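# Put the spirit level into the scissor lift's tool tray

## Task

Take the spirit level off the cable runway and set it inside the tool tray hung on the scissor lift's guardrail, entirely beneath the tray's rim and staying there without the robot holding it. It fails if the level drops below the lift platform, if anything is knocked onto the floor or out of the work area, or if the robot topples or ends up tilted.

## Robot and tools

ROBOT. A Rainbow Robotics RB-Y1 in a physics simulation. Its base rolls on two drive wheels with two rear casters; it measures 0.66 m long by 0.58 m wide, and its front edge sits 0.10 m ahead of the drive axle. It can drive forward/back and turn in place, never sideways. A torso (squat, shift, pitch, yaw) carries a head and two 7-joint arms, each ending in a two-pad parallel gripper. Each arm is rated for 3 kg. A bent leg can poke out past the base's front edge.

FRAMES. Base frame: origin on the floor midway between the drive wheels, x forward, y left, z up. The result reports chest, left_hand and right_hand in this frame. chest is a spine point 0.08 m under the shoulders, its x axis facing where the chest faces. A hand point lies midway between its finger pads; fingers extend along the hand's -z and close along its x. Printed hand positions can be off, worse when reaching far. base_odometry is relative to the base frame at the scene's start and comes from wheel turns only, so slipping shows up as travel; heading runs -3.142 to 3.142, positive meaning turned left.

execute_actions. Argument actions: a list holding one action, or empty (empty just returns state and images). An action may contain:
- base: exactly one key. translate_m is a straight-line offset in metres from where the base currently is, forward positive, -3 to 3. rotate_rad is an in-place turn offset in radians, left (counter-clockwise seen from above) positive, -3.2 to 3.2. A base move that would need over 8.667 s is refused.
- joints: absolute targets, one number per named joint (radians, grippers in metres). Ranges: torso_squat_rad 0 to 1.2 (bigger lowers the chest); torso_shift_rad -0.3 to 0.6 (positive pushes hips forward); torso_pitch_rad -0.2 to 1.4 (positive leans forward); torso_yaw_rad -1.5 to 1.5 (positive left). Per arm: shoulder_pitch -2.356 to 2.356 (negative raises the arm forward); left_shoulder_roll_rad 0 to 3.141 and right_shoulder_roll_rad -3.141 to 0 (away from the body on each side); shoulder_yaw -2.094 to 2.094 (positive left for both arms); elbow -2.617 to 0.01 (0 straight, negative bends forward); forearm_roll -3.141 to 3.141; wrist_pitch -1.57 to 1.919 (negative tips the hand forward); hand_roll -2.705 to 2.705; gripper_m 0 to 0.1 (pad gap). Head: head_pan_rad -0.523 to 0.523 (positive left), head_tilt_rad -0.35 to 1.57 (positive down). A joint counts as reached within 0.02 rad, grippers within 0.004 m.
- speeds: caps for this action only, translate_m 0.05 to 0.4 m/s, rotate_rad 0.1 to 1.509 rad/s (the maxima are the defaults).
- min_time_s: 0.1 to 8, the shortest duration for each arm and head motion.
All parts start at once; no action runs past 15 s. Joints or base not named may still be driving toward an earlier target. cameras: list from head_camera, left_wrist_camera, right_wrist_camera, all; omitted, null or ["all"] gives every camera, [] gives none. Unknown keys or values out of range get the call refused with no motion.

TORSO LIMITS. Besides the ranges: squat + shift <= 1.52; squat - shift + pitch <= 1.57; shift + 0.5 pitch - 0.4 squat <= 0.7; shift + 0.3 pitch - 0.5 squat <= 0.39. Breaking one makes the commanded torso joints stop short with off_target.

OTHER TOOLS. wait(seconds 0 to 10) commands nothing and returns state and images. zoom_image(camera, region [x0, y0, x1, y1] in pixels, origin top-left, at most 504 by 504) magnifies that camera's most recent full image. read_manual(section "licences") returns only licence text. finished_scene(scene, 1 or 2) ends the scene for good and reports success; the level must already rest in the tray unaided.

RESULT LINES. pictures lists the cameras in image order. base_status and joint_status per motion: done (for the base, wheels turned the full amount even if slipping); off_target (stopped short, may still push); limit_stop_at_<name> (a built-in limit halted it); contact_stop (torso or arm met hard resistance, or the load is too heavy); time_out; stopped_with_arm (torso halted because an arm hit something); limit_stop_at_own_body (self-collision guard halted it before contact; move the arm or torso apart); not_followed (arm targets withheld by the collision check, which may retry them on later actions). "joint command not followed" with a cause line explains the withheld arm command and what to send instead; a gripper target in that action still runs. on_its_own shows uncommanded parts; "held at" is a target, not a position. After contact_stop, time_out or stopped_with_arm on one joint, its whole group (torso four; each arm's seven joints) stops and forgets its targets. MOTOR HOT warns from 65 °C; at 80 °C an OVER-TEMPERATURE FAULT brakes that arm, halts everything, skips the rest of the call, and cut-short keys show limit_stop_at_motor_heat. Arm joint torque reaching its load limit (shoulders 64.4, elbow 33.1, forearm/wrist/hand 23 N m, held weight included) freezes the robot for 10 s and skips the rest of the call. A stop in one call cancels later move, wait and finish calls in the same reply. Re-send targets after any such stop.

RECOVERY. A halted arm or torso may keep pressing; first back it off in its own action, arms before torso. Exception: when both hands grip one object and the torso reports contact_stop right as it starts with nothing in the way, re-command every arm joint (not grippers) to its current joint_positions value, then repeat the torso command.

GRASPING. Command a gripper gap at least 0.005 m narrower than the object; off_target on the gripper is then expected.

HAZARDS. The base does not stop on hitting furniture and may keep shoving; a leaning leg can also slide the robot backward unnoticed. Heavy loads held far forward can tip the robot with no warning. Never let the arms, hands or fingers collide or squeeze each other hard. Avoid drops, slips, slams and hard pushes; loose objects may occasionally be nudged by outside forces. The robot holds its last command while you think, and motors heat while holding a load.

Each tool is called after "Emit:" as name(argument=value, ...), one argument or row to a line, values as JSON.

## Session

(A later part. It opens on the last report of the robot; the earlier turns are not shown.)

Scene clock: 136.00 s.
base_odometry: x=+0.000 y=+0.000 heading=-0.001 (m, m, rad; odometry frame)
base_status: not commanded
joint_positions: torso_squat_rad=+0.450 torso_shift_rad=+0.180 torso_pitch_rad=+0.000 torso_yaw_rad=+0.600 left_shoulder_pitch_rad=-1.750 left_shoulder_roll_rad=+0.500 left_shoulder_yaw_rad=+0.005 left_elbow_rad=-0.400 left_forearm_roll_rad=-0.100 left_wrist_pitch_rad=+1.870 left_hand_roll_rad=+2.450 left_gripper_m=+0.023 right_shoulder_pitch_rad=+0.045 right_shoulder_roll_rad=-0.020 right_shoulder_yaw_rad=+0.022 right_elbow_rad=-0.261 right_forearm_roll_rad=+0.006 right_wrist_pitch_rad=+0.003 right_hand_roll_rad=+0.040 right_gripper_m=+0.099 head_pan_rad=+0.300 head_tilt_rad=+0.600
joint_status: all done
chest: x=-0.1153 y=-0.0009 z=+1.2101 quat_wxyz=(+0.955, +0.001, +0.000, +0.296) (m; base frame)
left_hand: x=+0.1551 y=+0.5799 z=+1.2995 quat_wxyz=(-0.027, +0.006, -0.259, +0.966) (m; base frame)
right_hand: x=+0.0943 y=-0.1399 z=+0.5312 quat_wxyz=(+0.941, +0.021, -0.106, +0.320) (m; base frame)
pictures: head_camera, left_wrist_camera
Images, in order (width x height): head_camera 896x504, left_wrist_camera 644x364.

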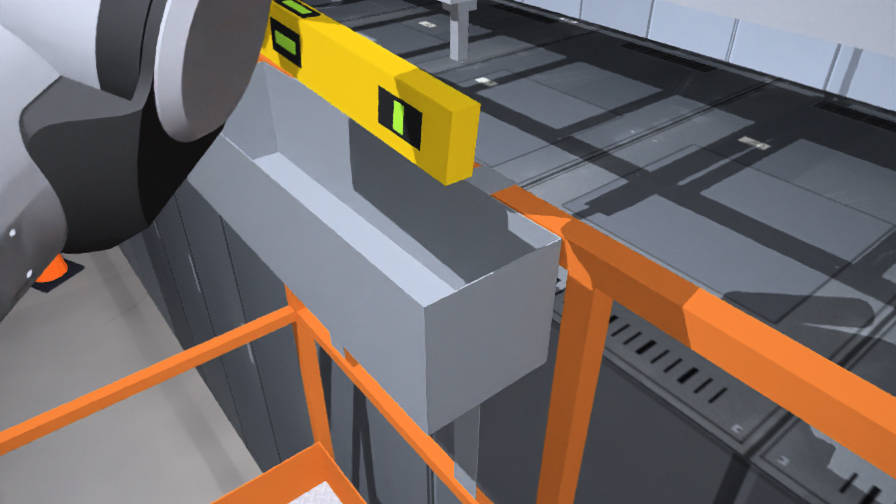

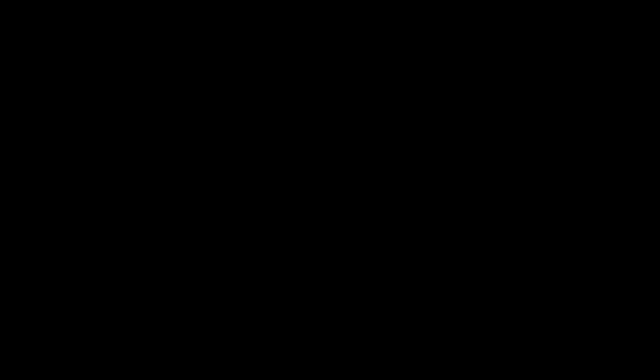

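Emit:
execute_actions(
  actions=[
    {"joints":{"torso_shift_rad":0.25,"torso_squat_rad":0.6,"head_tilt_rad":0.45}},
  ],
  cameras=["head_camera"],
)

Scene clock: 139.87 s.
base_odometry: x=+0.000 y=+0.000 heading=-0.001 (m, m, rad; odometry frame)
base_status: not commanded
joint_positions: torso_squat_rad=+0.600 torso_shift_rad=+0.250 torso_pitch_rad=+0.000 torso_yaw_rad=+0.600 left_shoulder_pitch_rad=-1.750 left_shoulder_roll_rad=+0.500 left_shoulder_yaw_rad=+0.005 left_elbow_rad=-0.400 left_forearm_roll_rad=-0.100 left_wrist_pitch_rad=+1.870 left_hand_roll_rad=+2.450 left_gripper_m=+0.023 right_shoulder_pitch_rad=+0.045 right_shoulder_roll_rad=-0.020 right_shoulder_yaw_rad=+0.022 right_elbow_rad=-0.261 right_forearm_roll_rad=+0.006 right_wrist_pitch_rad=+0.003 right_hand_roll_rad=+0.040 right_gripper_m=+0.099 head_pan_rad=+0.300 head_tilt_rad=+0.450
joint_status: all done
chest: x=-0.0851 y=-0.0008 z=+1.1497 quat_wxyz=(+0.955, +0.001, +0.000, +0.296) (m; base frame)
left_hand: x=+0.1853 y=+0.5800 z=+1.2390 quat_wxyz=(-0.027, +0.007, -0.259, +0.966) (m; base frame)
right_hand: x=+0.1244 y=-0.1398 z=+0.4708 quat_wxyz=(+0.941, +0.021, -0.106, +0.320) (m; base frame)
pictures: head_camera
Images, in order (width x height): head_camera 896x504.

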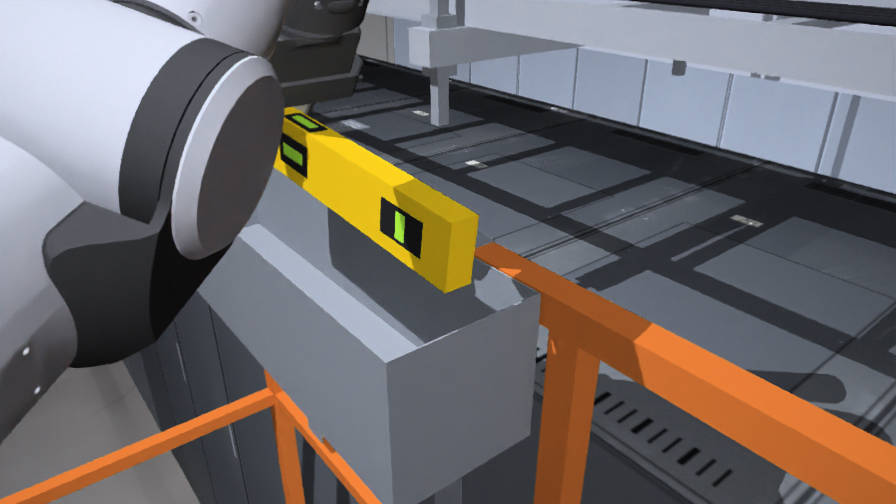

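Emit:
execute_actions(
  actions=[
    {"joints":{"torso_shift_rad":0.273,"torso_squat_rad":0.712,"torso_yaw_rad":0.65,"left_hand_roll_rad":2.38}},
  ],
  cameras=["head_camera"],
)

Scene clock: 144.90 s.
base_odometry: x=+0.000 y=+0.000 heading=-0.001 (m, m, rad; odometry frame)
base_status: not commanded
joint_positions: torso_squat_rad=+0.712 torso_shift_rad=+0.273 torso_pitch_rad=+0.000 torso_yaw_rad=+0.650 left_shoulder_pitch_rad=-1.750 left_shoulder_roll_rad=+0.500 left_shoulder_yaw_rad=+0.005 left_elbow_rad=-0.400 left_forearm_roll_rad=-0.100 left_wrist_pitch_rad=+1.870 left_hand_roll_rad=+2.380 left_gripper_m=+0.023 right_shoulder_pitch_rad=+0.045 right_shoulder_roll_rad=-0.020 right_shoulder_yaw_rad=+0.022 right_elbow_rad=-0.261 right_forearm_roll_rad=+0.006 right_wrist_pitch_rad=+0.003 right_hand_roll_rad=+0.040 right_gripper_m=+0.099 head_pan_rad=+0.300 head_tilt_rad=+0.450
joint_status: all done
chest: x=-0.0852 y=-0.0008 z=+1.1002 quat_wxyz=(+0.948, +0.001, +0.000, +0.319) (m; base frame)
left_hand: x=+0.1558 y=+0.5928 z=+1.1896 quat_wxyz=(-0.017, +0.022, -0.258, +0.966) (m; base frame)
right_hand: x=+0.1310 y=-0.1292 z=+0.4214 quat_wxyz=(+0.933, +0.024, -0.106, +0.344) (m; base frame)
pictures: head_camera
Images, in order (width x height): head_camera 896x504.

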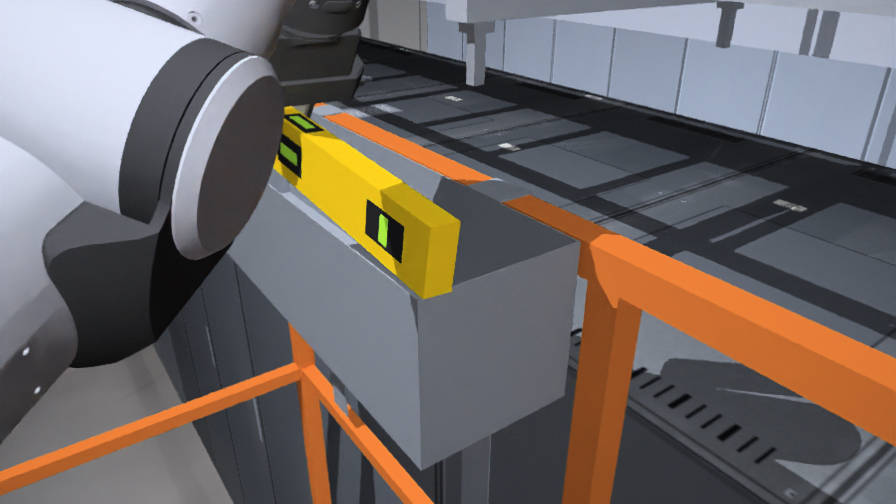

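Emit:
execute_actions(
  actions=[
    {"joints":{"torso_squat_rad":0.64}},
  ],
  cameras=[],
)

Emit:
execute_actions(
  actions=[
    {"base":{"translate_m":0.085},"speeds":{"translate_m":0.1},"joints":{"torso_shift_rad":0.3,"torso_yaw_rad":0.78,"left_hand_roll_rad":2.25,"right_shoulder_pitch_rad":0.4}},
  ],
  cameras=["head_camera"],
)

Scene clock: 153.13 s.
base_odometry: x=+0.000 y=+0.000 heading=-0.001 (m, m, rad; odometry frame)
base_status: not commanded
joint_positions: torso_squat_rad=+0.640 torso_shift_rad=+0.273 torso_pitch_rad=+0.000 torso_yaw_rad=+0.650 left_shoulder_pitch_rad=-1.750 left_shoulder_roll_rad=+0.500 left_shoulder_yaw_rad=+0.005 left_elbow_rad=-0.400 left_forearm_roll_rad=-0.100 left_wrist_pitch_rad=+1.870 left_hand_roll_rad=+2.380 left_gripper_m=+0.023 right_shoulder_pitch_rad=+0.045 right_shoulder_roll_rad=-0.020 right_shoulder_yaw_rad=+0.022 right_elbow_rad=-0.261 right_forearm_roll_rad=+0.006 right_wrist_pitch_rad=+0.003 right_hand_roll_rad=+0.040 right_gripper_m=+0.099 head_pan_rad=+0.300 head_tilt_rad=+0.450
joint_status: all done
chest: x=-0.0765 y=-0.0008 z=+1.1306 quat_wxyz=(+0.948, +0.001, +0.000, +0.319) (m; base frame)
left_hand: x=+0.1645 y=+0.5928 z=+1.2199 quat_wxyz=(-0.017, +0.022, -0.258, +0.966) (m; base frame)
right_hand: x=+0.1395 y=-0.1292 z=+0.4516 quat_wxyz=(+0.933, +0.024, -0.106, +0.344) (m; base frame)
pictures: none
No camera images: the call's "cameras" was empty. Leave "cameras" out to get every camera's image.

Scene clock: 154.53 s.
base_odometry: x=+0.085 y=+0.000 heading=-0.001 (m, m, rad; odometry frame)
base_status: done
joint_positions: torso_squat_rad=+0.640 torso_shift_rad=+0.300 torso_pitch_rad=+0.000 torso_yaw_rad=+0.780 left_shoulder_pitch_rad=-1.750 left_shoulder_roll_rad=+0.500 left_shoulder_yaw_rad=+0.005 left_elbow_rad=-0.400 left_forearm_roll_rad=-0.100 left_wrist_pitch_rad=+1.870 left_hand_roll_rad=+2.250 left_gripper_m=+0.023 right_shoulder_pitch_rad=+0.400 right_shoulder_roll_rad=-0.020 right_shoulder_yaw_rad=+0.022 right_elbow_rad=-0.261 right_forearm_roll_rad=+0.006 right_wrist_pitch_rad=+0.003 right_hand_roll_rad=+0.040 right_gripper_m=+0.099 head_pan_rad=+0.300 head_tilt_rad=+0.450
joint_status: all done
chest: x=-0.0620 y=-0.0008 z=+1.1263 quat_wxyz=(+0.925, +0.001, +0.000, +0.380) (m; base frame)
left_hand: x=+0.0999 y=+0.6191 z=+1.2157 quat_wxyz=(-0.018, +0.055, -0.253, +0.966) (m; base frame)
right_hand: x=-0.0155 y=-0.2768 z=+0.4586 quat_wxyz=(+0.934, -0.034, +0.050, +0.351) (m; base frame)
pictures: head_camera
Images, in order (width x height): head_camera 896x504.

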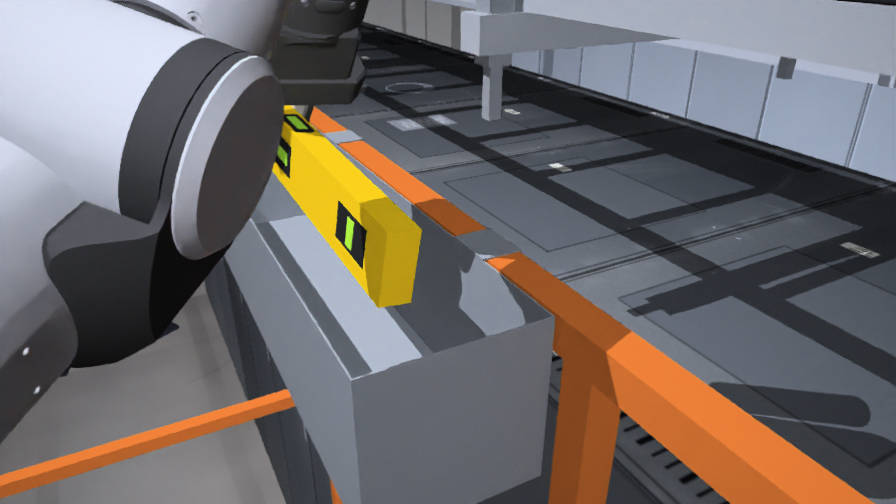

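Emit:
execute_actions(
  actions=[
    {"joints":{"torso_shift_rad":0.363,"torso_squat_rad":0.79}},
  ],
  cameras=["head_camera"],
)

Scene clock: 158.77 s.
base_odometry: x=+0.085 y=+0.000 heading=-0.001 (m, m, rad; odometry frame)
base_status: not commanded
joint_positions: torso_squat_rad=+0.790 torso_shift_rad=+0.363 torso_pitch_rad=+0.000 torso_yaw_rad=+0.780 left_shoulder_pitch_rad=-1.750 left_shoulder_roll_rad=+0.500 left_shoulder_yaw_rad=+0.005 left_elbow_rad=-0.400 left_forearm_roll_rad=-0.100 left_wrist_pitch_rad=+1.870 left_hand_roll_rad=+2.250 left_gripper_m=+0.023 right_shoulder_pitch_rad=+0.400 right_shoulder_roll_rad=-0.020 right_shoulder_yaw_rad=+0.022 right_elbow_rad=-0.261 right_forearm_roll_rad=+0.006 right_wrist_pitch_rad=+0.003 right_hand_roll_rad=+0.040 right_gripper_m=+0.099 head_pan_rad=+0.300 head_tilt_rad=+0.450
joint_status: all done
chest: x=-0.0531 y=-0.0007 z=+1.0505 quat_wxyz=(+0.925, +0.001, +0.000, +0.380) (m; base frame)
left_hand: x=+0.1088 y=+0.6192 z=+1.1399 quat_wxyz=(-0.018, +0.055, -0.253, +0.966) (m; base frame)
right_hand: x=-0.0065 y=-0.2767 z=+0.3828 quat_wxyz=(+0.934, -0.034, +0.050, +0.351) (m; base frame)
pictures: head_camera
Images, in order (width x height): head_camera 896x504.

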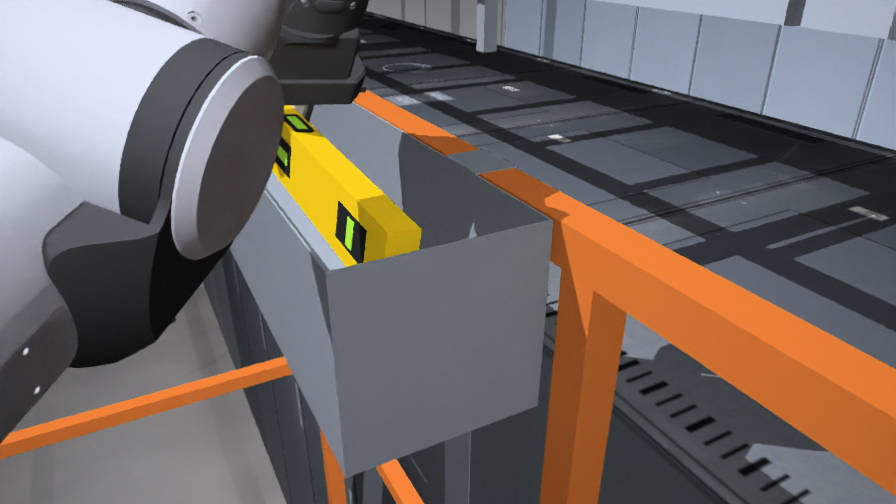

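Emit:
execute_actions(
  actions=[
    {"joints":{"torso_shift_rad":0.385,"torso_squat_rad":0.82}},
  ],
  cameras=[],
)

Emit:
execute_actions(
  actions=[
    {"joints":{"left_gripper_m":0.045}},
  ],
  cameras=[],
)

Emit:
execute_actions(
  actions=[
    {"joints":{"torso_shift_rad":0.3,"torso_squat_rad":0.55}},
  ],
  cameras=["head_camera"],
)

Scene clock: 163.13 s.
base_odometry: x=+0.085 y=+0.000 heading=-0.001 (m, m, rad; odometry frame)
base_status: not commanded
joint_positions: torso_squat_rad=+0.820 torso_shift_rad=+0.385 torso_pitch_rad=+0.000 torso_yaw_rad=+0.780 left_shoulder_pitch_rad=-1.750 left_shoulder_roll_rad=+0.500 left_shoulder_yaw_rad=+0.005 left_elbow_rad=-0.400 left_forearm_roll_rad=-0.100 left_wrist_pitch_rad=+1.870 left_hand_roll_rad=+2.250 left_gripper_m=+0.023 right_shoulder_pitch_rad=+0.400 right_shoulder_roll_rad=-0.020 right_shoulder_yaw_rad=+0.022 right_elbow_rad=-0.261 right_forearm_roll_rad=+0.006 right_wrist_pitch_rad=+0.003 right_hand_roll_rad=+0.040 right_gripper_m=+0.099 head_pan_rad=+0.300 head_tilt_rad=+0.450
joint_status: all done
chest: x=-0.0486 y=-0.0007 z=+1.0325 quat_wxyz=(+0.925, +0.001, +0.000, +0.380) (m; base frame)
left_hand: x=+0.1132 y=+0.6192 z=+1.1219 quat_wxyz=(-0.018, +0.055, -0.253, +0.966) (m; base frame)
right_hand: x=-0.0021 y=-0.2767 z=+0.3648 quat_wxyz=(+0.934, -0.034, +0.050, +0.351) (m; base frame)
pictures: none
No camera images: the call's "cameras" was empty. Leave "cameras" out to get every camera's image.

Scene clock: 164.07 s.
base_odometry: x=+0.085 y=+0.000 heading=-0.001 (m, m, rad; odometry frame)
base_status: not commanded
joint_positions: torso_squat_rad=+0.820 torso_shift_rad=+0.385 torso_pitch_rad=+0.000 torso_yaw_rad=+0.780 left_shoulder_pitch_rad=-1.750 left_shoulder_roll_rad=+0.500 left_shoulder_yaw_rad=+0.005 left_elbow_rad=-0.400 left_forearm_roll_rad=-0.100 left_wrist_pitch_rad=+1.870 left_hand_roll_rad=+2.250 left_gripper_m=+0.045 right_shoulder_pitch_rad=+0.400 right_shoulder_roll_rad=-0.020 right_shoulder_yaw_rad=+0.022 right_elbow_rad=-0.261 right_forearm_roll_rad=+0.006 right_wrist_pitch_rad=+0.003 right_hand_roll_rad=+0.040 right_gripper_m=+0.099 head_pan_rad=+0.300 head_tilt_rad=+0.450
joint_status: all done
chest: x=-0.0486 y=-0.0007 z=+1.0325 quat_wxyz=(+0.925, +0.001, +0.000, +0.380) (m; base frame)
left_hand: x=+0.1132 y=+0.6192 z=+1.1219 quat_wxyz=(-0.018, +0.055, -0.253, +0.966) (m; base frame)
right_hand: x=-0.0021 y=-0.2767 z=+0.3648 quat_wxyz=(+0.934, -0.034, +0.050, +0.351) (m; base frame)
pictures: none
No camera images: the call's "cameras" was empty. Leave "cameras" out to get every camera's image.

Scene clock: 165.77 s.
base_odometry: x=+0.085 y=+0.000 heading=-0.001 (m, m, rad; odometry frame)
base_status: not commanded
joint_positions: torso_squat_rad=+0.550 torso_shift_rad=+0.300 torso_pitch_rad=+0.000 torso_yaw_rad=+0.780 left_shoulder_pitch_rad=-1.750 left_shoulder_roll_rad=+0.500 left_shoulder_yaw_rad=+0.005 left_elbow_rad=-0.400 left_forearm_roll_rad=-0.100 left_wrist_pitch_rad=+1.870 left_hand_roll_rad=+2.250 left_gripper_m=+0.045 right_shoulder_pitch_rad=+0.400 right_shoulder_roll_rad=-0.020 right_shoulder_yaw_rad=+0.022 right_elbow_rad=-0.261 right_forearm_roll_rad=+0.006 right_wrist_pitch_rad=+0.003 right_hand_roll_rad=+0.040 right_gripper_m=+0.099 head_pan_rad=+0.300 head_tilt_rad=+0.450
joint_status: all done
chest: x=-0.0517 y=-0.0008 z=+1.1600 quat_wxyz=(+0.925, +0.001, +0.000, +0.380) (m; base frame)
left_hand: x=+0.1102 y=+0.6191 z=+1.2496 quat_wxyz=(-0.018, +0.055, -0.253, +0.966) (m; base frame)
right_hand: x=-0.0051 y=-0.2768 z=+0.4924 quat_wxyz=(+0.934, -0.034, +0.050, +0.351) (m; base frame)
pictures: head_camera
Images, in order (width x height): head_camera 896x504.

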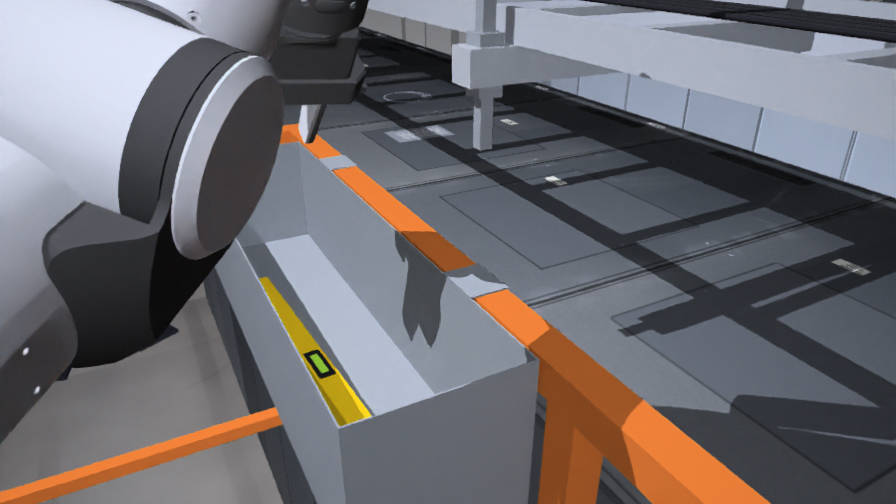

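Emit:
finished_scene(
  scene=1,
)

The scene is finished: the task was done.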